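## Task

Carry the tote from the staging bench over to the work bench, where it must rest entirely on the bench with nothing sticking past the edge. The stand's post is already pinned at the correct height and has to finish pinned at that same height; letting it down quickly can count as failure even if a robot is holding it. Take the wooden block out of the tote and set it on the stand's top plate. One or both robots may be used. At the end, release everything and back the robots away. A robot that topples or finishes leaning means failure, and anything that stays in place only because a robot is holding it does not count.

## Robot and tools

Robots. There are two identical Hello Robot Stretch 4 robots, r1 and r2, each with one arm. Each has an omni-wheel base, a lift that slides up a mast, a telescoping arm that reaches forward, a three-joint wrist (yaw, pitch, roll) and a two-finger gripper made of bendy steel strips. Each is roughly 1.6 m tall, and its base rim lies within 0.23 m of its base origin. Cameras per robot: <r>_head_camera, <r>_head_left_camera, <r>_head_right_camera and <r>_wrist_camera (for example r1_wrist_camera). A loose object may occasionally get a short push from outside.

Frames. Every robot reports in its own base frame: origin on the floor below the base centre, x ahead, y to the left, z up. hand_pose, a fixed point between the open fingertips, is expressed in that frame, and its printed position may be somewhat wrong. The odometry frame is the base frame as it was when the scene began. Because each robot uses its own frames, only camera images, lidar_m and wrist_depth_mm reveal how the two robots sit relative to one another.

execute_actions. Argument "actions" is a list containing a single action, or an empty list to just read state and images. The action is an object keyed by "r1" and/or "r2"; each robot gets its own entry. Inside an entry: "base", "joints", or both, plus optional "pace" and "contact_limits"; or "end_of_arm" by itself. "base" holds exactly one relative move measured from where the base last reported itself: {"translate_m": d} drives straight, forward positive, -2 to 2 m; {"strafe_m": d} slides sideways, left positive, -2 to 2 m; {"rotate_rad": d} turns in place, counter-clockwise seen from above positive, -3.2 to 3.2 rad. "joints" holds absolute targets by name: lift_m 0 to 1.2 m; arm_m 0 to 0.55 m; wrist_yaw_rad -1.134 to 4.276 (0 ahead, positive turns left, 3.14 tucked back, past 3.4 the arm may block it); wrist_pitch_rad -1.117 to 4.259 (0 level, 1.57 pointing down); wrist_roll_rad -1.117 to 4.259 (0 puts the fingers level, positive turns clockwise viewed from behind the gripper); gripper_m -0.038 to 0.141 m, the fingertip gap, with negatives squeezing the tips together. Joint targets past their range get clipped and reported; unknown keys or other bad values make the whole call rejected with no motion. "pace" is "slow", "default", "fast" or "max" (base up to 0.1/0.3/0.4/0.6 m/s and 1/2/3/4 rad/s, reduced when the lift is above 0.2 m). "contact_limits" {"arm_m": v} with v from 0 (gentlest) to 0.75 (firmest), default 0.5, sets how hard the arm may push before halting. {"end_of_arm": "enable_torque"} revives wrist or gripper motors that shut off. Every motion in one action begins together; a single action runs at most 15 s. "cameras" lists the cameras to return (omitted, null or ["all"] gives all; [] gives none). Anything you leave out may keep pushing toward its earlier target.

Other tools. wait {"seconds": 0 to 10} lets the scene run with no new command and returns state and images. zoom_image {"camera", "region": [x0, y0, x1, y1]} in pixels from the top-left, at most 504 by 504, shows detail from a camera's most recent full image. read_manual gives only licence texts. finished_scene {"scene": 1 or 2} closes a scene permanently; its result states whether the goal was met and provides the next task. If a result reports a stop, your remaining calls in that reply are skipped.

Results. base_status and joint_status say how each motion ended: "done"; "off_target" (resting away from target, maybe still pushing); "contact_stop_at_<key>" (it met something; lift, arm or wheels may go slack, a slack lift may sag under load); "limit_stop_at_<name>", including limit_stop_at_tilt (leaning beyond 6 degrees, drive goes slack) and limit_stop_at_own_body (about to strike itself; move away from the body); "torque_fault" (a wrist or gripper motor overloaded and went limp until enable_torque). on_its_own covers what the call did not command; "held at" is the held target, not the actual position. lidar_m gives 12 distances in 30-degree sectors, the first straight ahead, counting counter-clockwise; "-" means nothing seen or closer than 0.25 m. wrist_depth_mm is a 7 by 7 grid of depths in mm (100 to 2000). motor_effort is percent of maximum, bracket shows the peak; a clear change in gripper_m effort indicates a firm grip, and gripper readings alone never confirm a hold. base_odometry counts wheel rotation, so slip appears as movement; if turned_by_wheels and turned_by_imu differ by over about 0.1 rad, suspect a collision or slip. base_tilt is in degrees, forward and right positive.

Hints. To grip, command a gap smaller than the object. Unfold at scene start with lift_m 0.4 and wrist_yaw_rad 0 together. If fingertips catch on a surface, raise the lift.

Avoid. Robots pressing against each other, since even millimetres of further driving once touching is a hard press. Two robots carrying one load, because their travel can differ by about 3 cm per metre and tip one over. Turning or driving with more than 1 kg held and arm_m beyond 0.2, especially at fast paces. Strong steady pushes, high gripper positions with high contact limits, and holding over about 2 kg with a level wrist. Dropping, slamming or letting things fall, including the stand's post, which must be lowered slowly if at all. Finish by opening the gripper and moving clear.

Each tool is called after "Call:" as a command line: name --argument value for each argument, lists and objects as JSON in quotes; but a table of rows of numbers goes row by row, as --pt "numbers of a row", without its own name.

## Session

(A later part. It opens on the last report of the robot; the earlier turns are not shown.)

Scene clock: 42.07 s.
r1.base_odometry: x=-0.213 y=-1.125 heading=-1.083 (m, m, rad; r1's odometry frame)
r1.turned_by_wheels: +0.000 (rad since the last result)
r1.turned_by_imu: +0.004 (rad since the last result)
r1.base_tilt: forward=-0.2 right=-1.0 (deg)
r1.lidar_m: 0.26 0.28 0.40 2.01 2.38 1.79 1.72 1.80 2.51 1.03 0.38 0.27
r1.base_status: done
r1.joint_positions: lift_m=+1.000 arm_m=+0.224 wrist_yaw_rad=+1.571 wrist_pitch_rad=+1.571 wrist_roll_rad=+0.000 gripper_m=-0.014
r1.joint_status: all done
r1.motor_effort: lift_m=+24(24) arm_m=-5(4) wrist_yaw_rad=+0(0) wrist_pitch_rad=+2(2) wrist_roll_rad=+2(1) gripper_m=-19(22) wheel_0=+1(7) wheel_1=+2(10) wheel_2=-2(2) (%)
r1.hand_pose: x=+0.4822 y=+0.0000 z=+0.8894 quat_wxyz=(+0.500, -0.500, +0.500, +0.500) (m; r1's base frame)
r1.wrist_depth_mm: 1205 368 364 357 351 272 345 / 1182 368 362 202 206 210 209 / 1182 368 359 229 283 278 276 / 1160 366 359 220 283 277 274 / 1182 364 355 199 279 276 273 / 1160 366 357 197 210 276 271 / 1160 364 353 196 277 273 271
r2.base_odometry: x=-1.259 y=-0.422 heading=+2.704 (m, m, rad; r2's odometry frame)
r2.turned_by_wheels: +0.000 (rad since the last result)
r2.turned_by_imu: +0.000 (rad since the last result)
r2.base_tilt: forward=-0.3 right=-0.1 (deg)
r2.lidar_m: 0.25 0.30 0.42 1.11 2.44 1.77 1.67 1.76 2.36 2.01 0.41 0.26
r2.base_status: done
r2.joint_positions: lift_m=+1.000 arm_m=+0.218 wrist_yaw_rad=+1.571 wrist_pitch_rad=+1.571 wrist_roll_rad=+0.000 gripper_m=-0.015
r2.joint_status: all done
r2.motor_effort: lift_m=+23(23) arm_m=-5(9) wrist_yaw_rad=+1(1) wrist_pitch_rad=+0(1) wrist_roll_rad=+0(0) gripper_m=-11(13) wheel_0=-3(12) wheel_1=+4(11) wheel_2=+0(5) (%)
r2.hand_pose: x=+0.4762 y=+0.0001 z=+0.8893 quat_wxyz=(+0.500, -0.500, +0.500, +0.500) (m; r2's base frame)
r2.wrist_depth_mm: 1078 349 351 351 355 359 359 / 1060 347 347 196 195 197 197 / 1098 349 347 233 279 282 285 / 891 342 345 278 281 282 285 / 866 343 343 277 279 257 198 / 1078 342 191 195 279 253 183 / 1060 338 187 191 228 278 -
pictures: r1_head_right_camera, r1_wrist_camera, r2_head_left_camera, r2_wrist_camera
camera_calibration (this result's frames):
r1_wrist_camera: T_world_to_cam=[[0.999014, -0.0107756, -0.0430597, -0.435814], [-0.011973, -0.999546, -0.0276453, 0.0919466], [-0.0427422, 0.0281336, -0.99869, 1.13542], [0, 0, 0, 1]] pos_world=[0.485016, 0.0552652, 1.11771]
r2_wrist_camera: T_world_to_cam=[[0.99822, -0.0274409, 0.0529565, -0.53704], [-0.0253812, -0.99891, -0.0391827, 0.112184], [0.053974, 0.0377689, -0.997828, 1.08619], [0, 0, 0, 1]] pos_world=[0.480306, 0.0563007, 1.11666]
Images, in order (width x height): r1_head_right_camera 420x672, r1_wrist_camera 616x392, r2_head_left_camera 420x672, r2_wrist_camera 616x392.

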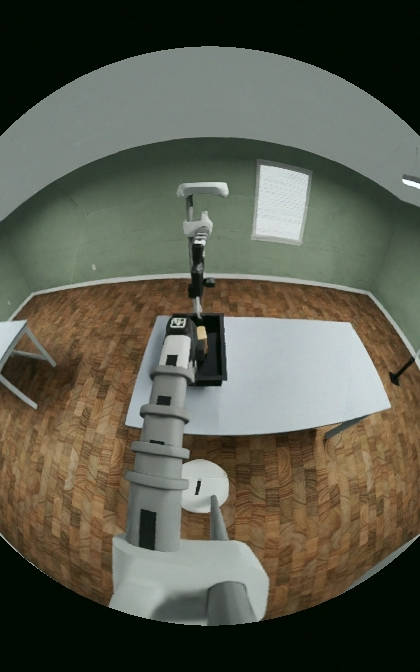

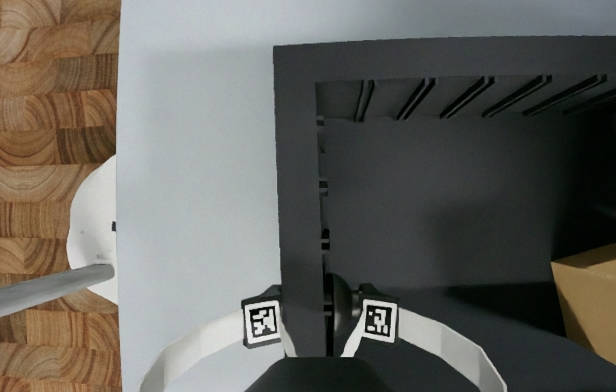

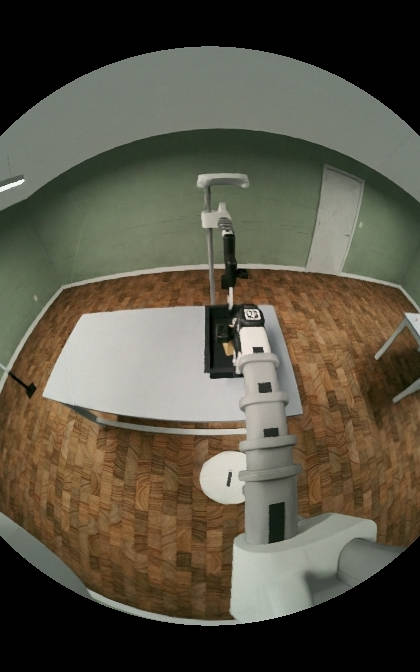

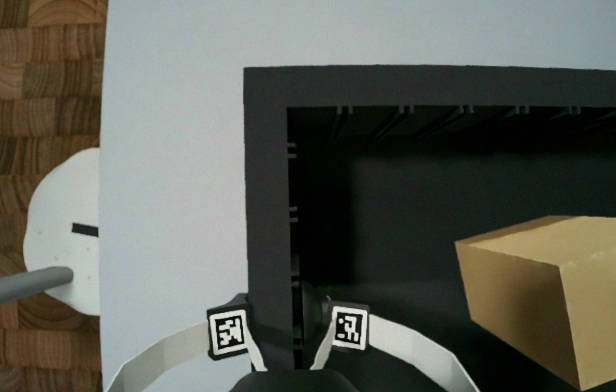

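Call:
execute_actions --actions '[{"r2":{"joints":{"lift_m":0.935},"pace":"slow"},"r1":{"joints":{"lift_m":0.935},"pace":"slow"}}]' --cameras '[]'

Call:
execute_actions --actions '[{"r2":{"joints":{"gripper_m":0.09}},"r1":{"joints":{"gripper_m":0.09}}}]' --cameras '[]'

Call:
execute_actions --actions '[{"r2":{"joints":{"lift_m":1.06,"gripper_m":0.11}},"r1":{"joints":{"lift_m":1.02}}}]' --cameras '[]'

Call:
execute_actions --actions '[{"r2":{"joints":{"arm_m":0.37,"wrist_roll_rad":-0.3}},"r1":{"joints":{"arm_m":0.0},"base":{"translate_m":-0.3},"pace":"fast"}}]' --cameras '["r2_wrist_camera","r1_head_camera"]'

Scene clock: 43.80 s.
r1.base_odometry: x=-0.213 y=-1.125 heading=-1.083 (m, m, rad; r1's odometry frame)
r1.turned_by_wheels: +0.000 (rad since the last result)
r1.turned_by_imu: +0.001 (rad since the last result)
r1.base_tilt: forward=-0.4 right=-1.0 (deg)
r1.lidar_m: 0.25 0.27 0.39 2.01 2.41 1.80 1.71 1.80 2.47 1.04 0.39 0.27
r1.base_status: not commanded
r1.joint_positions: lift_m=+0.935 arm_m=+0.224 wrist_yaw_rad=+1.571 wrist_pitch_rad=+1.571 wrist_roll_rad=+0.000 gripper_m=-0.014
r1.joint_status: all done
r1.motor_effort: lift_m=+18(23) arm_m=-5(5) wrist_yaw_rad=+0(0) wrist_pitch_rad=+2(2) wrist_roll_rad=+1(1) gripper_m=-20(18) wheel_0=+1(1) wheel_1=+2(2) wheel_2=-2(2) (%)
r1.hand_pose: x=+0.4822 y=+0.0000 z=+0.8249 quat_wxyz=(+0.500, -0.500, +0.500, +0.500) (m; r1's base frame)
r1.wrist_depth_mm: 1118 301 297 291 286 238 282 / 1078 300 297 202 207 209 210 / 1098 298 296 229 283 278 276 / 1118 297 293 222 282 278 274 / 878 298 291 199 281 276 273 / 1098 297 291 198 210 273 272 / 1098 296 291 196 277 272 270
r2.base_odometry: x=-1.259 y=-0.422 heading=+2.704 (m, m, rad; r2's odometry frame)
r2.turned_by_wheels: +0.000 (rad since the last result)
r2.turned_by_imu: +0.001 (rad since the last result)
r2.base_tilt: forward=-0.1 right=-0.1 (deg)
r2.lidar_m: 0.27 0.28 0.41 1.12 2.45 1.77 1.69 1.74 2.37 2.00 0.39 0.31
r2.base_status: not commanded
r2.joint_positions: lift_m=+0.935 arm_m=+0.218 wrist_yaw_rad=+1.571 wrist_pitch_rad=+1.571 wrist_roll_rad=+0.000 gripper_m=-0.015
r2.joint_status: all done
r2.motor_effort: lift_m=+15(23) arm_m=-5(5) wrist_yaw_rad=+0(0) wrist_pitch_rad=+0(1) wrist_roll_rad=+1(0) gripper_m=-16(15) wheel_0=-3(3) wheel_1=+4(3) wheel_2=+0(0) (%)
r2.hand_pose: x=+0.4762 y=+0.0001 z=+0.8250 quat_wxyz=(+0.500, -0.500, +0.500, +0.500) (m; r2's base frame)
r2.wrist_depth_mm: 1060 285 287 289 289 294 293 / 1042 285 285 195 196 197 198 / 1025 282 282 233 282 282 283 / 820 282 283 279 279 281 282 / 809 281 282 279 279 258 198 / 798 278 191 195 278 253 183 / 1008 277 186 191 228 281 -
pictures: none
No camera images: the call's "cameras" was empty. Leave "cameras" out to get every camera's image.

Scene clock: 45.60 s.
r1.base_odometry: x=-0.213 y=-1.125 heading=-1.083 (m, m, rad; r1's odometry frame)
r1.turned_by_wheels: +0.000 (rad since the last result)
r1.turned_by_imu: +0.001 (rad since the last result)
r1.base_tilt: forward=-0.2 right=-1.0 (deg)
r1.lidar_m: 0.26 0.27 0.38 2.02 2.39 1.79 1.72 1.82 2.50 1.03 0.38 0.27
r1.base_status: not commanded
r1.joint_positions: lift_m=+0.935 arm_m=+0.224 wrist_yaw_rad=+1.571 wrist_pitch_rad=+1.571 wrist_roll_rad=+0.000 gripper_m=+0.090
r1.joint_status: all done
r1.motor_effort: lift_m=+18(18) arm_m=-5(5) wrist_yaw_rad=+0(0) wrist_pitch_rad=+0(1) wrist_roll_rad=+1(1) gripper_m=-2(21) wheel_0=+1(2) wheel_1=+2(2) wheel_2=-2(2) (%)
r1.hand_pose: x=+0.4822 y=+0.0000 z=+0.8249 quat_wxyz=(+0.500, -0.500, +0.500, +0.500) (m; r1's base frame)
r1.wrist_depth_mm: 1098 303 297 293 290 283 282 / 1118 300 297 204 206 210 206 / 1098 300 297 230 286 282 279 / 1098 300 296 274 283 282 278 / 878 298 296 212 283 281 277 / 1078 297 218 202 216 278 276 / 1098 297 291 151 282 278 274
r2.base_odometry: x=-1.259 y=-0.422 heading=+2.704 (m, m, rad; r2's odometry frame)
r2.turned_by_wheels: +0.000 (rad since the last result)
r2.turned_by_imu: +0.001 (rad since the last result)
r2.base_tilt: forward=-0.2 right=-0.1 (deg)
r2.lidar_m: 0.26 0.30 0.39 1.11 2.46 1.78 1.69 1.73 2.40 1.96 0.42 0.28
r2.base_status: not commanded
r2.joint_positions: lift_m=+0.935 arm_m=+0.218 wrist_yaw_rad=+1.571 wrist_pitch_rad=+1.571 wrist_roll_rad=+0.000 gripper_m=+0.090
r2.joint_status: all done
r2.motor_effort: lift_m=+15(15) arm_m=-5(5) wrist_yaw_rad=+0(1) wrist_pitch_rad=+0(0) wrist_roll_rad=+0(0) gripper_m=-2(13) wheel_0=-3(3) wheel_1=+3(4) wheel_2=+0(0) (%)
r2.hand_pose: x=+0.4762 y=+0.0001 z=+0.8250 quat_wxyz=(+0.500, -0.500, +0.500, +0.500) (m; r2's base frame)
r2.wrist_depth_mm: 1025 285 290 291 290 294 294 / 1042 285 287 200 201 202 203 / 1025 285 285 252 286 287 287 / 282 282 285 283 285 287 290 / 279 281 282 282 283 255 195 / 759 278 218 279 213 249 180 / 1025 276 279 176 281 285 -
pictures: none
No camera images: the call's "cameras" was empty. Leave "cameras" out to get every camera's image.

Scene clock: 47.17 s.
r1.base_odometry: x=-0.213 y=-1.125 heading=-1.083 (m, m, rad; r1's odometry frame)
r1.turned_by_wheels: +0.000 (rad since the last result)
r1.turned_by_imu: +0.001 (rad since the last result)
r1.base_tilt: forward=-0.4 right=-0.9 (deg)
r1.lidar_m: 0.26 0.28 0.39 2.02 2.37 1.78 1.72 1.79 2.49 1.06 0.38 0.26
r1.base_status: not commanded
r1.joint_positions: lift_m=+1.020 arm_m=+0.224 wrist_yaw_rad=+1.571 wrist_pitch_rad=+1.571 wrist_roll_rad=+0.000 gripper_m=+0.090
r1.joint_status: all done
r1.motor_effort: lift_m=+23(23) arm_m=-5(5) wrist_yaw_rad=+0(0) wrist_pitch_rad=+2(0) wrist_roll_rad=+1(1) gripper_m=-2(5) wheel_0=+1(1) wheel_1=+2(2) wheel_2=-2(2) (%)
r1.hand_pose: x=+0.4822 y=+0.0000 z=+0.9095 quat_wxyz=(+0.500, -0.500, +0.500, +0.500) (m; r1's base frame)
r1.wrist_depth_mm: 1229 392 384 382 373 368 366 / 1182 389 384 377 373 285 278 / 1205 384 384 345 368 364 359 / 1182 387 379 373 370 364 359 / 1182 384 379 370 366 364 306 / 1160 384 218 368 216 359 289 / 1205 382 377 151 364 357 357
r2.base_odometry: x=-1.259 y=-0.422 heading=+2.704 (m, m, rad; r2's odometry frame)
r2.turned_by_wheels: +0.000 (rad since the last result)
r2.turned_by_imu: +0.001 (rad since the last result)
r2.base_tilt: forward=-0.2 right=+0.0 (deg)
r2.lidar_m: 0.27 0.29 0.43 1.12 2.42 1.77 1.67 1.72 2.37 1.99 0.41 0.31
r2.base_status: not commanded
r2.joint_positions: lift_m=+1.060 arm_m=+0.218 wrist_yaw_rad=+1.571 wrist_pitch_rad=+1.571 wrist_roll_rad=+0.000 gripper_m=+0.110
r2.joint_status: all done
r2.motor_effort: lift_m=+22(23) arm_m=-5(5) wrist_yaw_rad=+1(2) wrist_pitch_rad=+0(0) wrist_roll_rad=+0(0) gripper_m=+1(0) wheel_0=-3(3) wheel_1=+3(4) wheel_2=+0(0) (%)
r2.hand_pose: x=+0.4762 y=+0.0001 z=+0.9494 quat_wxyz=(+0.500, -0.500, +0.500, +0.500) (m; r2's base frame)
r2.wrist_depth_mm: 1160 413 413 415 418 421 421 / 1138 404 413 415 421 424 424 / 1138 407 410 325 353 362 370 / 946 407 404 407 413 415 413 / 931 407 404 407 407 290 410 / 1098 399 404 407 212 297 415 / 1118 402 402 238 402 407 407
pictures: none
No camera images: the call's "cameras" was empty. Leave "cameras" out to get every camera's image.

Scene clock: 49.47 s.
r1.base_odometry: x=-0.353 y=-0.860 heading=-1.084 (m, m, rad; r1's odometry frame)
r1.turned_by_wheels: +0.000 (rad since the last result)
r1.turned_by_imu: +0.002 (rad since the last result)
r1.base_tilt: forward=-0.2 right=-1.0 (deg)
r1.lidar_m: 0.55 0.59 2.10 2.43 2.02 1.47 1.41 1.48 2.08 3.72 0.79 0.62
r1.base_status: done
r1.joint_positions: lift_m=+1.020 arm_m=+0.003 wrist_yaw_rad=+1.571 wrist_pitch_rad=+1.571 wrist_roll_rad=+0.000 gripper_m=+0.090
r1.joint_status: all done
joint sent to its limit — the command would take r1.arm_m past its lower limit, so that joint was sent only as far as its limit.
r1.motor_effort: lift_m=+23(23) arm_m=-7(10) wrist_yaw_rad=+0(0) wrist_pitch_rad=+2(1) wrist_roll_rad=+1(1) gripper_m=-1(2) wheel_0=-1(5) wheel_1=-2(5) wheel_2=-1(11) (%)
r1.hand_pose: x=+0.2618 y=+0.0000 z=+0.9095 quat_wxyz=(+0.500, -0.500, +0.500, +0.500) (m; r1's base frame)
r1.wrist_depth_mm: 1205 1182 1182 1160 1182 1118 1118 / 1205 1182 1182 1138 1160 1098 1118 / 1205 1182 1182 1160 1098 1098 1098 / 1205 1160 946 1138 1118 1098 1098 / 1182 1160 946 1118 1098 1118 1138 / 1182 715 219 1138 216 1098 1098 / 820 1160 1160 151 1138 1098 1098
r2.base_odometry: x=-1.259 y=-0.422 heading=+2.704 (m, m, rad; r2's odometry frame)
r2.turned_by_wheels: +0.000 (rad since the last result)
r2.turned_by_imu: +0.001 (rad since the last result)
r2.base_tilt: forward=-0.2 right=-0.1 (deg)
r2.lidar_m: 0.26 0.30 0.41 1.13 2.45 1.77 1.68 1.72 2.40 2.01 0.40 0.30
r2.base_status: not commanded
r2.joint_positions: lift_m=+1.060 arm_m=+0.369 wrist_yaw_rad=+1.571 wrist_pitch_rad=+1.571 wrist_roll_rad=-0.300 gripper_m=+0.110
r2.joint_status: all done
r2.motor_effort: lift_m=+22(23) arm_m=+7(6) wrist_yaw_rad=+0(2) wrist_pitch_rad=+0(0) wrist_roll_rad=-1(5) gripper_m=+0(4) wheel_0=-3(3) wheel_1=+3(4) wheel_2=+0(0) (%)
r2.hand_pose: x=+0.6272 y=+0.0001 z=+0.9494 quat_wxyz=(+0.420, -0.569, +0.420, +0.569) (m; r2's base frame)
r2.wrist_depth_mm: 410 407 413 418 418 421 424 / 407 407 407 413 418 418 424 / 402 355 407 330 334 421 421 / 399 359 404 410 413 353 336 / 402 355 402 287 410 413 336 / 397 315 399 285 213 404 329 / 394 314 366 279 404 366 322
pictures: r1_head_camera, r2_wrist_camera
camera_calibration (this result's frames):
r2_wrist_camera: T_world_to_cam=[[0.961879, 0.268294, 0.0529819, -0.66817], [0.27046, -0.96194, -0.0390281, -0.0673723], [0.0404944, 0.0518698, -0.997833, 1.14643], [0, 0, 0, 1]] pos_world=[0.614497, 0.0549926, 1.17672]
Images, in order (width x height): r1_head_camera 420x560, r2_wrist_camera 616x392.

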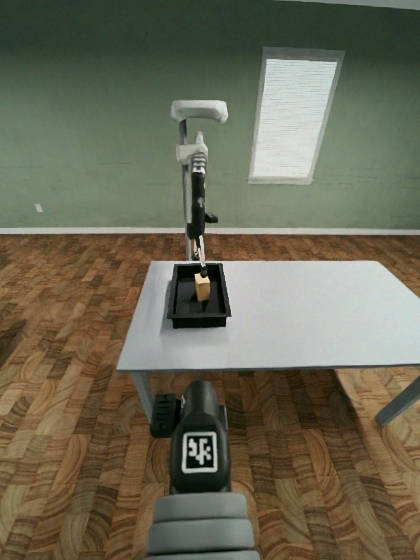

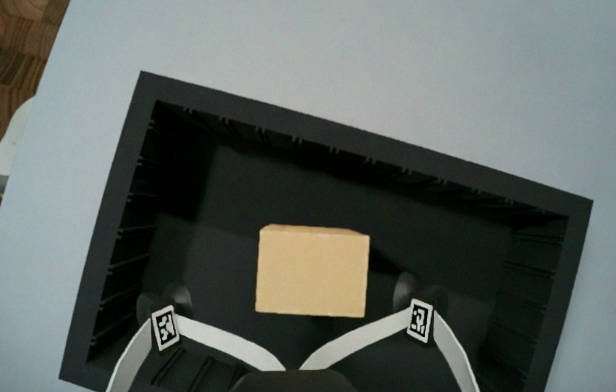

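Call:
execute_actions --actions '[{"r2":{"joints":{"arm_m":0.383,"wrist_roll_rad":-0.26,"gripper_m":0.12,"lift_m":1.02},"base":{"strafe_m":0.01}},"r1":{"base":{"rotate_rad":-1.2}}}]' --cameras '["r2_wrist_camera"]'

Call:
execute_actions --actions '[{"r2":{"joints":{"lift_m":0.95},"pace":"slow"}}]' --cameras '["r2_wrist_camera","r1_head_camera"]'

Scene clock: 52.23 s.
r1.base_odometry: x=-0.353 y=-0.860 heading=-2.284 (m, m, rad; r1's odometry frame)
r1.turned_by_wheels: -1.200 (rad since the last result)
r1.turned_by_imu: -1.204 (rad since the last result)
r1.base_tilt: forward=-0.2 right=-1.0 (deg)
r1.lidar_m: 0.97 0.62 0.56 0.56 2.21 2.08 2.39 1.56 1.42 1.41 1.77 3.62
r1.base_status: done
r1.joint_positions: lift_m=+1.020 arm_m=+0.003 wrist_yaw_rad=+1.571 wrist_pitch_rad=+1.571 wrist_roll_rad=+0.000 gripper_m=+0.090
r1.joint_status: not commanded
r1.motor_effort: lift_m=+23(23) arm_m=-7(7) wrist_yaw_rad=+0(0) wrist_pitch_rad=+1(1) wrist_roll_rad=+1(1) gripper_m=-2(1) wheel_0=+0(6) wheel_1=-1(7) wheel_2=+0(5) (%)
r1.hand_pose: x=+0.2618 y=+0.0000 z=+0.9095 quat_wxyz=(+0.500, -0.500, +0.500, +0.500) (m; r1's base frame)
r1.wrist_depth_mm: 1205 1182 1182 1138 1160 1138 1098 / 1160 1205 1160 1160 1138 1138 1118 / 1160 1182 1182 1160 1138 1098 1118 / 1160 1205 931 1118 1138 1160 1098 / 1205 1205 946 1118 1118 1098 1078 / 1182 699 218 1182 217 1098 1078 / 820 1160 1160 151 1118 1098 1078
r2.base_odometry: x=-1.264 y=-0.431 heading=+2.704 (m, m, rad; r2's odometry frame)
r2.turned_by_wheels: +0.000 (rad since the last result)
r2.turned_by_imu: +0.001 (rad since the last result)
r2.base_tilt: forward=-0.2 right=-0.1 (deg)
r2.lidar_m: 0.25 0.28 0.44 1.11 2.47 1.80 1.69 1.74 2.37 2.01 0.38 0.26
r2.base_status: done
r2.joint_positions: lift_m=+1.020 arm_m=+0.382 wrist_yaw_rad=+1.571 wrist_pitch_rad=+1.571 wrist_roll_rad=-0.260 gripper_m=+0.120
r2.joint_status: all done
r2.motor_effort: lift_m=+14(21) arm_m=+6(7) wrist_yaw_rad=-1(1) wrist_pitch_rad=+0(0) wrist_roll_rad=+2(2) gripper_m=-3(3) wheel_0=-2(10) wheel_1=+2(11) wheel_2=+0(0) (%)
r2.hand_pose: x=+0.6402 y=+0.0000 z=+0.9101 quat_wxyz=(+0.431, -0.561, +0.431, +0.561) (m; r2's base frame)
r2.wrist_depth_mm: 368 370 377 375 377 382 384 / 366 281 370 375 379 379 382 / 366 322 357 287 285 375 379 / 362 359 366 368 370 319 289 / 283 362 364 248 373 370 322 / 279 319 244 246 216 368 304 / 278 343 362 156 364 342 286
pictures: r2_wrist_camera
camera_calibration (this result's frames):
r2_wrist_camera: T_world_to_cam=[[0.971645, 0.230441, 0.0529429, -0.684801], [0.232595, -0.971796, -0.0388754, -0.0483678], [0.0424912, 0.0500874, -0.997841, 1.1054], [0, 0, 0, 1]] pos_world=[0.629664, 0.0554359, 1.13739]
Images, in order (width x height): r2_wrist_camera 616x392.

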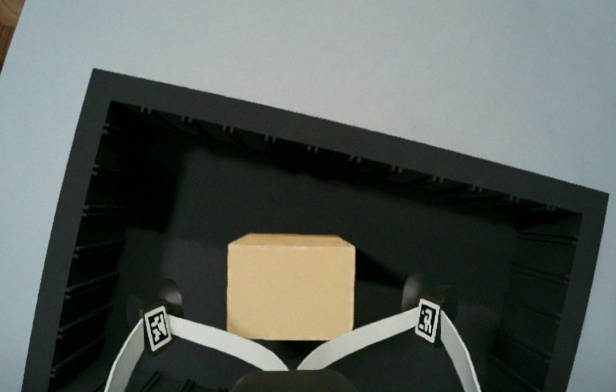

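Scene clock: 53.70 s.
r1.base_odometry: x=-0.353 y=-0.860 heading=-2.284 (m, m, rad; r1's odometry frame)
r1.turned_by_wheels: +0.000 (rad since the last result)
r1.turned_by_imu: +0.000 (rad since the last result)
r1.base_tilt: forward=-0.4 right=-1.2 (deg)
r1.lidar_m: 0.97 0.61 0.55 0.57 2.21 2.10 2.40 1.55 1.43 1.44 1.78 3.61
r1.base_status: not commanded
r1.joint_positions: lift_m=+1.020 arm_m=+0.003 wrist_yaw_rad=+1.571 wrist_pitch_rad=+1.571 wrist_roll_rad=+0.000 gripper_m=+0.090
r1.joint_status: not commanded
r1.motor_effort: lift_m=+23(23) arm_m=-7(7) wrist_yaw_rad=+0(1) wrist_pitch_rad=+1(1) wrist_roll_rad=+1(1) gripper_m=-1(3) wheel_0=+1(1) wheel_1=-1(1) wheel_2=+0(0) (%)
r1.hand_pose: x=+0.2618 y=+0.0000 z=+0.9095 quat_wxyz=(+0.500, -0.500, +0.500, +0.500) (m; r1's base frame)
r1.wrist_depth_mm: 1182 1205 1182 1160 1138 1118 1118 / 1205 1182 1160 1138 1138 1118 1078 / 1182 1182 1160 1138 1118 1118 1098 / 1182 1205 931 1160 1118 1098 1118 / 1182 1182 946 1160 1118 1098 1098 / 1160 699 218 1138 217 1098 1118 / 831 1160 1138 151 1118 1098 1098
r2.base_odometry: x=-1.264 y=-0.431 heading=+2.704 (m, m, rad; r2's odometry frame)
r2.turned_by_wheels: +0.000 (rad since the last result)
r2.turned_by_imu: +0.001 (rad since the last result)
r2.base_tilt: forward=-0.1 right=+0.0 (deg)
r2.lidar_m: 0.26 0.29 0.42 1.09 2.40 1.79 1.67 1.75 2.40 2.02 0.39 0.29
r2.base_status: not commanded
r2.joint_positions: lift_m=+0.950 arm_m=+0.382 wrist_yaw_rad=+1.571 wrist_pitch_rad=+1.571 wrist_roll_rad=-0.260 gripper_m=+0.120
r2.joint_status: all done
r2.motor_effort: lift_m=+14(14) arm_m=+7(6) wrist_yaw_rad=+1(0) wrist_pitch_rad=-1(1) wrist_roll_rad=+2(1) gripper_m=-2(3) wheel_0=-3(2) wheel_1=+2(1) wheel_2=+0(0) (%)
r2.hand_pose: x=+0.6402 y=+0.0000 z=+0.8401 quat_wxyz=(+0.431, -0.561, +0.431, +0.561) (m; r2's base frame)
r2.wrist_depth_mm: 212 301 304 306 306 310 310 / 211 212 213 215 307 309 309 / 228 297 298 266 216 216 309 / 236 296 297 298 300 301 249 / 252 293 294 215 298 300 303 / 264 221 175 176 191 298 298 / 281 289 174 159 296 296 285
pictures: r1_head_camera, r2_wrist_camera
camera_calibration (this result's frames):
r2_wrist_camera: T_world_to_cam=[[0.971646, 0.230436, 0.0529429, -0.681099], [0.23259, -0.971798, -0.0388756, -0.051085], [0.0424914, 0.0500873, -0.997841, 1.03559], [0, 0, 0, 1]] pos_world=[0.629666, 0.055436, 1.06742]
Images, in order (width x height): r1_head_camera 420x560, r2_wrist_camera 616x392.

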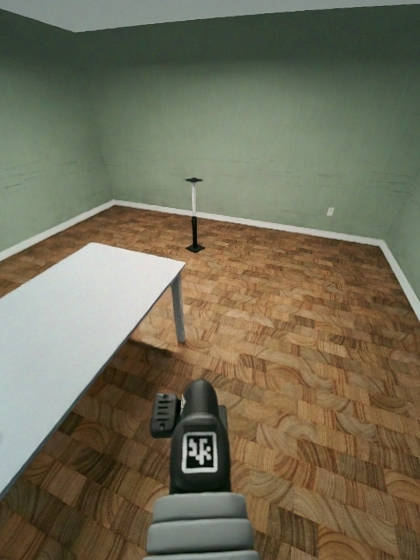

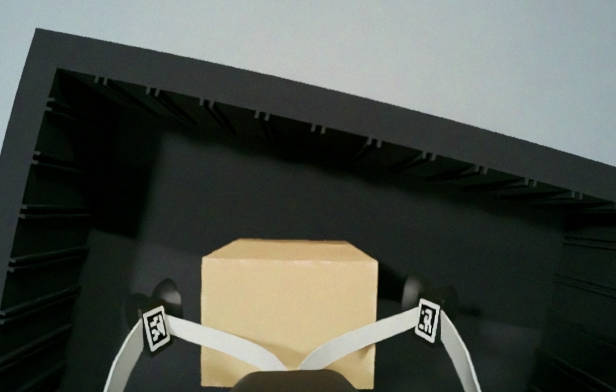

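Call:
execute_actions --actions '[{"r2":{"joints":{"lift_m":0.968,"gripper_m":0.05}}}]' --cameras '["r2_wrist_camera"]'

Call:
execute_actions --actions '[{"r2":{"joints":{"lift_m":1.16}}}]' --cameras '["r2_wrist_camera"]'

Scene clock: 55.73 s.
r1.base_odometry: x=-0.353 y=-0.860 heading=-2.284 (m, m, rad; r1's odometry frame)
r1.turned_by_wheels: +0.000 (rad since the last result)
r1.turned_by_imu: +0.001 (rad since the last result)
r1.base_tilt: forward=-0.3 right=-0.9 (deg)
r1.lidar_m: 0.97 0.62 0.54 0.58 2.20 2.09 2.39 1.56 1.43 1.43 1.78 3.62
r1.base_status: not commanded
r1.joint_positions: lift_m=+1.020 arm_m=+0.003 wrist_yaw_rad=+1.571 wrist_pitch_rad=+1.571 wrist_roll_rad=+0.000 gripper_m=+0.090
r1.joint_status: not commanded
r1.motor_effort: lift_m=+23(23) arm_m=-6(7) wrist_yaw_rad=+0(0) wrist_pitch_rad=+1(0) wrist_roll_rad=+1(1) gripper_m=-1(2) wheel_0=+1(1) wheel_1=-1(1) wheel_2=+1(1) (%)
r1.hand_pose: x=+0.2618 y=+0.0000 z=+0.9095 quat_wxyz=(+0.500, -0.500, +0.500, +0.500) (m; r1's base frame)
r1.wrist_depth_mm: 1229 1182 1182 1160 1138 1098 1118 / 1205 1160 1160 1160 1138 1118 1118 / 1205 1160 1160 1182 1160 1138 1118 / 1182 1160 931 1138 1118 1118 1098 / 1182 1182 931 1138 1160 1118 1098 / 1182 707 217 1138 217 1098 1078 / 820 1160 1118 151 1118 1118 1098
r2.base_odometry: x=-1.264 y=-0.431 heading=+2.704 (m, m, rad; r2's odometry frame)
r2.turned_by_wheels: +0.000 (rad since the last result)
r2.turned_by_imu: +0.001 (rad since the last result)
r2.base_tilt: forward=-0.1 right=+0.0 (deg)
r2.lidar_m: 0.26 0.29 0.41 1.13 2.47 1.78 1.68 1.77 2.38 2.02 0.42 0.28
r2.base_status: not commanded
r2.joint_positions: lift_m=+0.968 arm_m=+0.382 wrist_yaw_rad=+1.571 wrist_pitch_rad=+1.571 wrist_roll_rad=-0.260 gripper_m=+0.050
r2.joint_status: all done
r2.motor_effort: lift_m=+22(23) arm_m=+6(7) wrist_yaw_rad=+0(1) wrist_pitch_rad=-1(1) wrist_roll_rad=+1(1) gripper_m=-18(12) wheel_0=-2(2) wheel_1=+1(1) wheel_2=+0(0) (%)
r2.hand_pose: x=+0.6402 y=+0.0000 z=+0.8574 quat_wxyz=(+0.431, -0.561, +0.431, +0.561) (m; r2's base frame)
r2.wrist_depth_mm: 315 317 319 320 325 329 327 / 226 228 231 320 322 324 325 / 226 312 312 265 231 232 325 / 237 310 309 315 317 317 249 / 251 309 312 213 315 315 317 / 264 307 183 183 185 317 304 / 278 170 183 183 310 312 286
pictures: r2_wrist_camera
camera_calibration (this result's frames):
r2_wrist_camera: T_world_to_cam=[[0.971649, 0.230433, 0.0529034, -0.681975], [0.232578, -0.971807, -0.0387087, -0.0505974], [0.0424922, 0.0499155, -0.997849, 1.05284], [0, 0, 0, 1]] pos_world=[0.62967, 0.0554256, 1.0847]
Images, in order (width x height): r2_wrist_camera 616x392.

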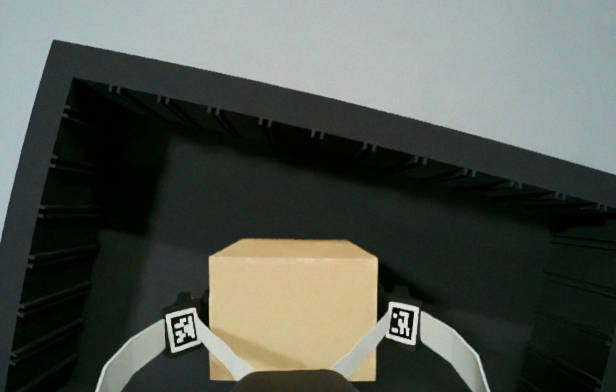

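Scene clock: 57.63 s.
r1.base_odometry: x=-0.353 y=-0.860 heading=-2.284 (m, m, rad; r1's odometry frame)
r1.turned_by_wheels: +0.000 (rad since the last result)
r1.turned_by_imu: +0.001 (rad since the last result)
r1.base_tilt: forward=-0.1 right=-0.9 (deg)
r1.lidar_m: 0.97 0.63 0.56 0.58 2.19 2.10 2.37 1.55 1.42 1.43 1.77 3.61
r1.base_status: not commanded
r1.joint_positions: lift_m=+1.020 arm_m=+0.003 wrist_yaw_rad=+1.571 wrist_pitch_rad=+1.571 wrist_roll_rad=+0.000 gripper_m=+0.090
r1.joint_status: not commanded
r1.motor_effort: lift_m=+23(23) arm_m=-7(7) wrist_yaw_rad=+0(0) wrist_pitch_rad=+1(1) wrist_roll_rad=+1(1) gripper_m=-2(1) wheel_0=+1(1) wheel_1=-1(1) wheel_2=+0(0) (%)
r1.hand_pose: x=+0.2618 y=+0.0000 z=+0.9095 quat_wxyz=(+0.500, -0.500, +0.500, +0.500) (m; r1's base frame)
r1.wrist_depth_mm: 1205 1182 1160 1138 1160 1118 1118 / 1182 1182 1182 1138 1138 1098 1118 / 1182 1182 1160 1160 1118 1138 1098 / 1205 1182 931 1118 1118 1118 1118 / 1182 1182 931 1118 1138 1138 1098 / 1205 707 217 1118 216 1098 1098 / 831 1182 1160 151 1118 1098 1098
r2.base_odometry: x=-1.264 y=-0.431 heading=+2.704 (m, m, rad; r2's odometry frame)
r2.turned_by_wheels: +0.000 (rad since the last result)
r2.turned_by_imu: +0.001 (rad since the last result)
r2.base_tilt: forward=-0.2 right=-0.1 (deg)
r2.lidar_m: 0.28 0.25 0.40 1.14 2.48 1.78 1.69 1.71 2.38 2.00 0.37 0.29
r2.base_status: not commanded
r2.joint_positions: lift_m=+1.160 arm_m=+0.382 wrist_yaw_rad=+1.571 wrist_pitch_rad=+1.571 wrist_roll_rad=-0.260 gripper_m=+0.050
r2.joint_status: all done
r2.motor_effort: lift_m=+24(25) arm_m=+6(6) wrist_yaw_rad=+1(3) wrist_pitch_rad=-1(0) wrist_roll_rad=+1(1) gripper_m=-15(16) wheel_0=-2(3) wheel_1=+1(1) wheel_2=+0(0) (%)
r2.hand_pose: x=+0.6402 y=+0.0000 z=+1.0493 quat_wxyz=(+0.431, -0.561, +0.431, +0.561) (m; r2's base frame)
r2.wrist_depth_mm: 1255 508 508 517 517 521 530 / 1255 504 512 508 517 521 530 / 1042 500 469 512 517 517 521 / 500 500 500 500 508 496 521 / 500 492 500 213 504 488 521 / 492 452 183 183 185 477 508 / 492 171 183 183 477 480 512
pictures: r2_wrist_camera
camera_calibration (this result's frames):
r2_wrist_camera: T_world_to_cam=[[0.971649, 0.230433, 0.0529034, -0.692132], [0.232578, -0.971807, -0.0387087, -0.043169], [0.0424922, 0.0499155, -0.997849, 1.24435], [0, 0, 0, 1]] pos_world=[0.629675, 0.0554256, 1.27662]
Images, in order (width x height): r2_wrist_camera 616x392.

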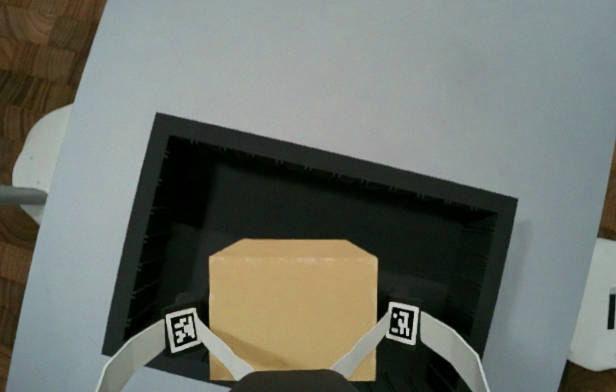

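Call:
execute_actions --actions '[{"r2":{"base":{"strafe_m":2.0},"joints":{"arm_m":0.3,"wrist_roll_rad":0,"lift_m":1.19}},"r1":{"base":{"strafe_m":-0.4}}}]' --cameras '["r2_wrist_camera","r2_head_camera","r2_head_left_camera"]'

Scene clock: 65.80 s.
r1.base_odometry: x=-0.656 y=-0.599 heading=-2.283 (m, m, rad; r1's odometry frame)
r1.turned_by_wheels: +0.000 (rad since the last result)
r1.turned_by_imu: +0.005 (rad since the last result)
r1.base_tilt: forward=-0.4 right=-1.0 (deg)
r1.lidar_m: 2.31 1.02 0.93 0.94 2.38 2.50 1.78 1.16 1.05 1.06 1.33 2.68
r1.base_status: done
r1.joint_positions: lift_m=+1.020 arm_m=+0.003 wrist_yaw_rad=+1.571 wrist_pitch_rad=+1.571 wrist_roll_rad=+0.000 gripper_m=+0.090
r1.joint_status: not commanded
r1.motor_effort: lift_m=+22(23) arm_m=-7(7) wrist_yaw_rad=+0(0) wrist_pitch_rad=+1(1) wrist_roll_rad=+1(1) gripper_m=-3(1) wheel_0=+0(9) wheel_1=+2(9) wheel_2=+0(1) (%)
r1.hand_pose: x=+0.2618 y=+0.0000 z=+0.9095 quat_wxyz=(+0.500, -0.500, +0.500, +0.500) (m; r1's base frame)
r1.wrist_depth_mm: 1182 1160 1138 1160 1138 1118 1118 / 1182 1205 1160 1160 1160 1138 1098 / 1229 1205 1182 1160 1118 1138 1118 / 1182 1205 946 1138 1118 1138 1098 / 1182 1182 931 1138 1118 1118 1118 / 1205 707 217 1160 216 1098 1098 / 831 1160 1182 151 1098 1098 1098
r2.base_odometry: x=-2.111 y=-2.242 heading=+2.704 (m, m, rad; r2's odometry frame)
r2.turned_by_wheels: +0.000 (rad since the last result)
r2.turned_by_imu: -0.002 (rad since the last result)
r2.base_tilt: forward=-0.2 right=+0.0 (deg)
r2.lidar_m: 0.52 0.76 0.67 1.69 1.79 1.81 1.73 1.76 2.39 1.14 0.84 1.14
r2.base_status: done
r2.joint_positions: lift_m=+1.190 arm_m=+0.301 wrist_yaw_rad=+1.571 wrist_pitch_rad=+1.571 wrist_roll_rad=+0.000 gripper_m=+0.050
r2.joint_status: all done
r2.motor_effort: lift_m=+23(25) arm_m=-6(7) wrist_yaw_rad=+0(1) wrist_pitch_rad=-2(2) wrist_roll_rad=+1(5) gripper_m=-15(16) wheel_0=-1(13) wheel_1=+0(13) wheel_2=+0(1) (%)
r2.hand_pose: x=+0.5594 y=-0.0001 z=+1.0794 quat_wxyz=(+0.500, -0.500, +0.500, +0.500) (m; r2's base frame)
r2.wrist_depth_mm: 1308 1255 1308 1308 1308 1336 1366 / 1281 1281 1308 1308 1281 1308 1308 / 1255 1308 1336 1336 1336 1308 1366 / 1078 1078 1308 1308 1308 1281 1308 / 1060 1060 1281 213 1336 1336 1308 / 1281 1255 183 185 186 1336 1336 / 1229 171 182 183 1308 1308 1255
pictures: r2_head_camera, r2_head_left_camera, r2_wrist_camera
camera_calibration (this result's frames):
r2_wrist_camera: T_world_to_cam=[[0.998226, -0.0271912, 0.0529733, -0.63021], [-0.0251635, -0.998939, -0.0385771, 0.120778], [0.0539661, 0.0371756, -0.997851, 1.27135], [0, 0, 0, 1]] pos_world=[0.563521, 0.0562506, 1.30666]
Images, in order (width x height): r2_head_camera 420x560, r2_head_left_camera 420x672, r2_wrist_camera 616x392.

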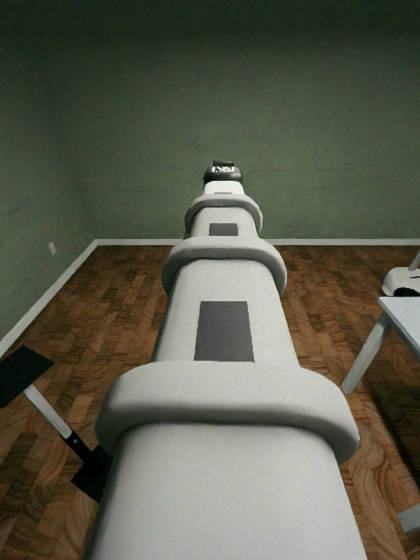

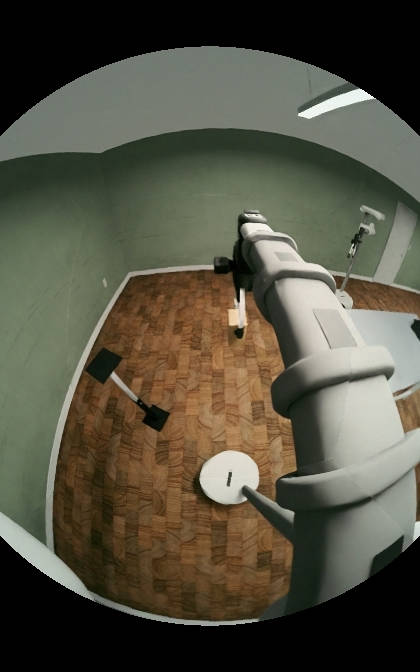

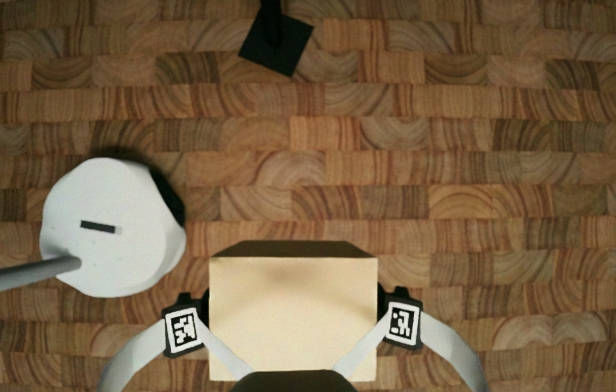

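Call:
execute_actions --actions '[{"r2":{"base":{"strafe_m":0.47},"joints":{"arm_m":0.26}}}]' --cameras '["r2_wrist_camera","r2_head_left_camera"]'

Scene clock: 69.00 s.
r1.base_odometry: x=-0.656 y=-0.599 heading=-2.283 (m, m, rad; r1's odometry frame)
r1.turned_by_wheels: +0.000 (rad since the last result)
r1.turned_by_imu: +0.001 (rad since the last result)
r1.base_tilt: forward=-0.3 right=-1.1 (deg)
r1.lidar_m: 2.70 1.03 0.93 0.94 2.38 2.50 1.77 1.15 1.05 1.06 1.33 2.71
r1.base_status: not commanded
r1.joint_positions: lift_m=+1.020 arm_m=+0.003 wrist_yaw_rad=+1.571 wrist_pitch_rad=+1.571 wrist_roll_rad=+0.000 gripper_m=+0.090
r1.joint_status: not commanded
r1.motor_effort: lift_m=+22(22) arm_m=-7(6) wrist_yaw_rad=+0(0) wrist_pitch_rad=+0(0) wrist_roll_rad=+1(1) gripper_m=-3(3) wheel_0=-1(1) wheel_1=+2(2) wheel_2=+0(0) (%)
r1.hand_pose: x=+0.2618 y=+0.0000 z=+0.9095 quat_wxyz=(+0.500, -0.500, +0.500, +0.500) (m; r1's base frame)
r1.wrist_depth_mm: 1182 1205 1205 1138 1160 1138 1138 / 1182 1182 1182 1118 1138 1118 1118 / 1182 1182 1160 1160 1138 1118 1098 / 1205 1160 931 1160 1160 1118 1118 / 1182 1182 931 1138 1118 1118 1118 / 1160 699 218 1118 216 1098 1098 / 820 1182 1138 151 1118 1098 1078
r2.base_odometry: x=-2.310 y=-2.668 heading=+2.704 (m, m, rad; r2's odometry frame)
r2.turned_by_wheels: +0.000 (rad since the last result)
r2.turned_by_imu: +0.000 (rad since the last result)
r2.base_tilt: forward=-0.3 right=-0.1 (deg)
r2.lidar_m: 0.42 0.39 1.29 1.20 1.26 1.76 1.73 1.76 2.37 1.31 1.28 3.15
r2.base_status: done
r2.joint_positions: lift_m=+1.190 arm_m=+0.261 wrist_yaw_rad=+1.571 wrist_pitch_rad=+1.571 wrist_roll_rad=+0.000 gripper_m=+0.050
r2.joint_status: all done
r2.motor_effort: lift_m=+23(23) arm_m=-6(7) wrist_yaw_rad=+2(2) wrist_pitch_rad=-1(2) wrist_roll_rad=+1(1) gripper_m=-16(14) wheel_0=-4(12) wheel_1=+2(11) wheel_2=+0(2) (%)
r2.hand_pose: x=+0.5194 y=+0.0000 z=+1.0794 quat_wxyz=(+0.500, -0.500, +0.500, +0.500) (m; r2's base frame)
r2.wrist_depth_mm: 1281 1336 854 1308 1308 1336 1336 / 1255 1308 397 399 1308 1308 1308 / 1308 1281 399 397 1308 1281 1336 / 1308 1078 1281 1308 1308 1308 1281 / 1078 1042 1160 213 1281 1308 1336 / 1229 1255 184 184 185 1255 1308 / 1205 171 182 182 1281 1308 1308
pictures: r2_head_left_camera, r2_wrist_camera
camera_calibration (this result's frames):
r2_wrist_camera: T_world_to_cam=[[0.998225, -0.0272187, 0.0529694, -0.590267], [-0.0251834, -0.998933, -0.0387188, 0.119976], [0.0539668, 0.0373161, -0.997845, 1.27352], [0, 0, 0, 1]] pos_world=[0.523513, 0.0562592, 1.30668]
Images, in order (width x height): r2_head_left_camera 420x672, r2_wrist_camera 616x392.

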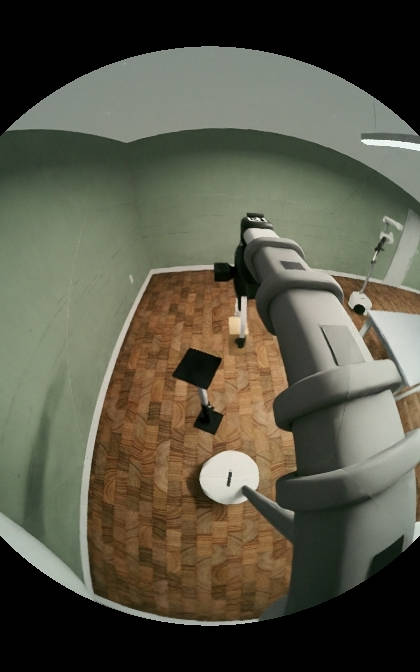

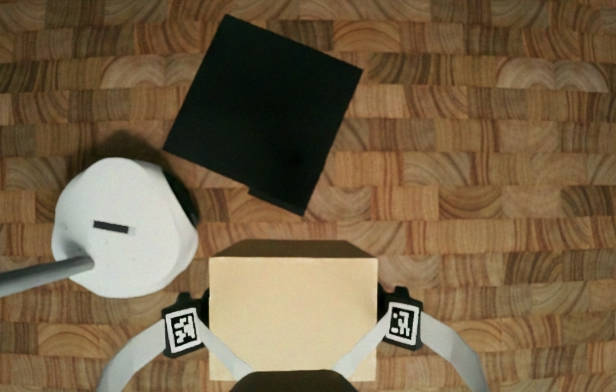

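Call:
execute_actions --actions '[{"r2":{"base":{"strafe_m":0.153},"joints":{"arm_m":0.232,"lift_m":1.125,"wrist_roll_rad":0.4}}}]' --cameras '["r2_wrist_camera","r2_head_left_camera"]'

Scene clock: 71.00 s.
r1.base_odometry: x=-0.656 y=-0.599 heading=-2.283 (m, m, rad; r1's odometry frame)
r1.turned_by_wheels: +0.000 (rad since the last result)
r1.turned_by_imu: +0.001 (rad since the last result)
r1.base_tilt: forward=-0.4 right=-1.0 (deg)
r1.lidar_m: 2.79 1.03 0.92 0.95 2.37 2.50 1.77 1.15 1.03 1.05 1.31 2.68
r1.base_status: not commanded
r1.joint_positions: lift_m=+1.020 arm_m=+0.003 wrist_yaw_rad=+1.571 wrist_pitch_rad=+1.571 wrist_roll_rad=+0.000 gripper_m=+0.090
r1.joint_status: not commanded
r1.motor_effort: lift_m=+22(22) arm_m=-7(7) wrist_yaw_rad=+0(0) wrist_pitch_rad=+1(0) wrist_roll_rad=+1(1) gripper_m=-1(2) wheel_0=-1(1) wheel_1=+2(2) wheel_2=+0(0) (%)
r1.hand_pose: x=+0.2618 y=+0.0000 z=+0.9095 quat_wxyz=(+0.500, -0.500, +0.500, +0.500) (m; r1's base frame)
r1.wrist_depth_mm: 1205 1182 1205 1160 1160 1118 1118 / 1182 1205 1182 1160 1160 1118 1118 / 1160 1160 1160 1138 1160 1118 1078 / 1205 1182 946 1138 1138 1118 1118 / 1205 1205 946 1118 1118 1118 1098 / 1160 707 218 1118 216 1118 1098 / 820 1182 1160 151 1118 1078 1078
r2.base_odometry: x=-2.375 y=-2.806 heading=+2.704 (m, m, rad; r2's odometry frame)
r2.turned_by_wheels: +0.000 (rad since the last result)
r2.turned_by_imu: +0.000 (rad since the last result)
r2.base_tilt: forward=-0.2 right=+0.0 (deg)
r2.lidar_m: 0.36 1.55 1.12 1.04 1.11 1.56 1.70 1.76 2.43 1.45 1.47 3.14
r2.base_status: done
r2.joint_positions: lift_m=+1.125 arm_m=+0.233 wrist_yaw_rad=+1.571 wrist_pitch_rad=+1.571 wrist_roll_rad=+0.400 gripper_m=+0.050
r2.joint_status: all done
r2.motor_effort: lift_m=+15(20) arm_m=-6(8) wrist_yaw_rad=+2(1) wrist_pitch_rad=-1(3) wrist_roll_rad=+1(5) gripper_m=-18(16) wheel_0=-5(13) wheel_1=+3(12) wheel_2=+0(1) (%)
r2.hand_pose: x=+0.4914 y=-0.0001 z=+1.0150 quat_wxyz=(+0.589, -0.391, +0.589, +0.391) (m; r2's base frame)
r2.wrist_depth_mm: 1205 1281 1229 1255 1281 1281 1281 / 1205 1229 1229 1229 1229 1229 1255 / 1229 1229 1205 1229 1255 1255 1281 / 1229 1255 332 334 1205 1229 1229 / 1229 1025 329 214 1205 1229 1229 / 1205 1008 183 185 186 1229 1255 / 1182 171 182 183 1229 1229 1205
pictures: r2_head_left_camera, r2_wrist_camera
camera_calibration (this result's frames):
r2_wrist_camera: T_world_to_cam=[[0.908822, -0.413791, 0.0531017, -0.515134], [-0.412194, -0.910276, -0.0386541, 0.306879], [0.064332, 0.0132415, -0.997841, 1.20567], [0, 0, 0, 1]] pos_world=[0.517096, 0.0502214, 1.24228]
Images, in order (width x height): r2_head_left_camera 420x672, r2_wrist_camera 616x392.

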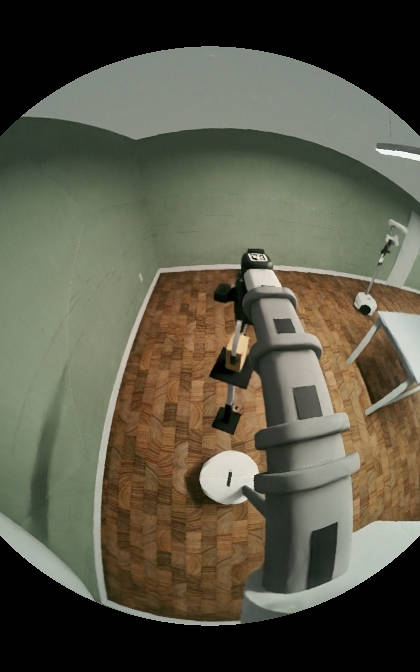

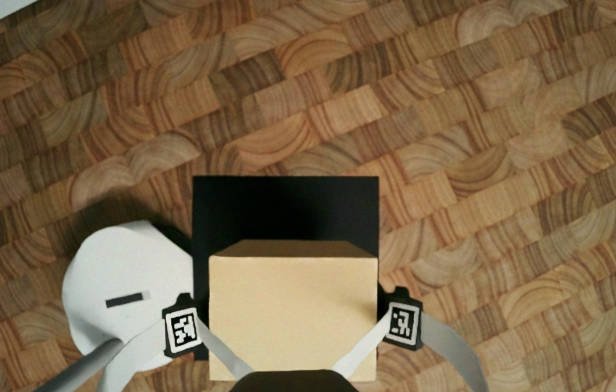

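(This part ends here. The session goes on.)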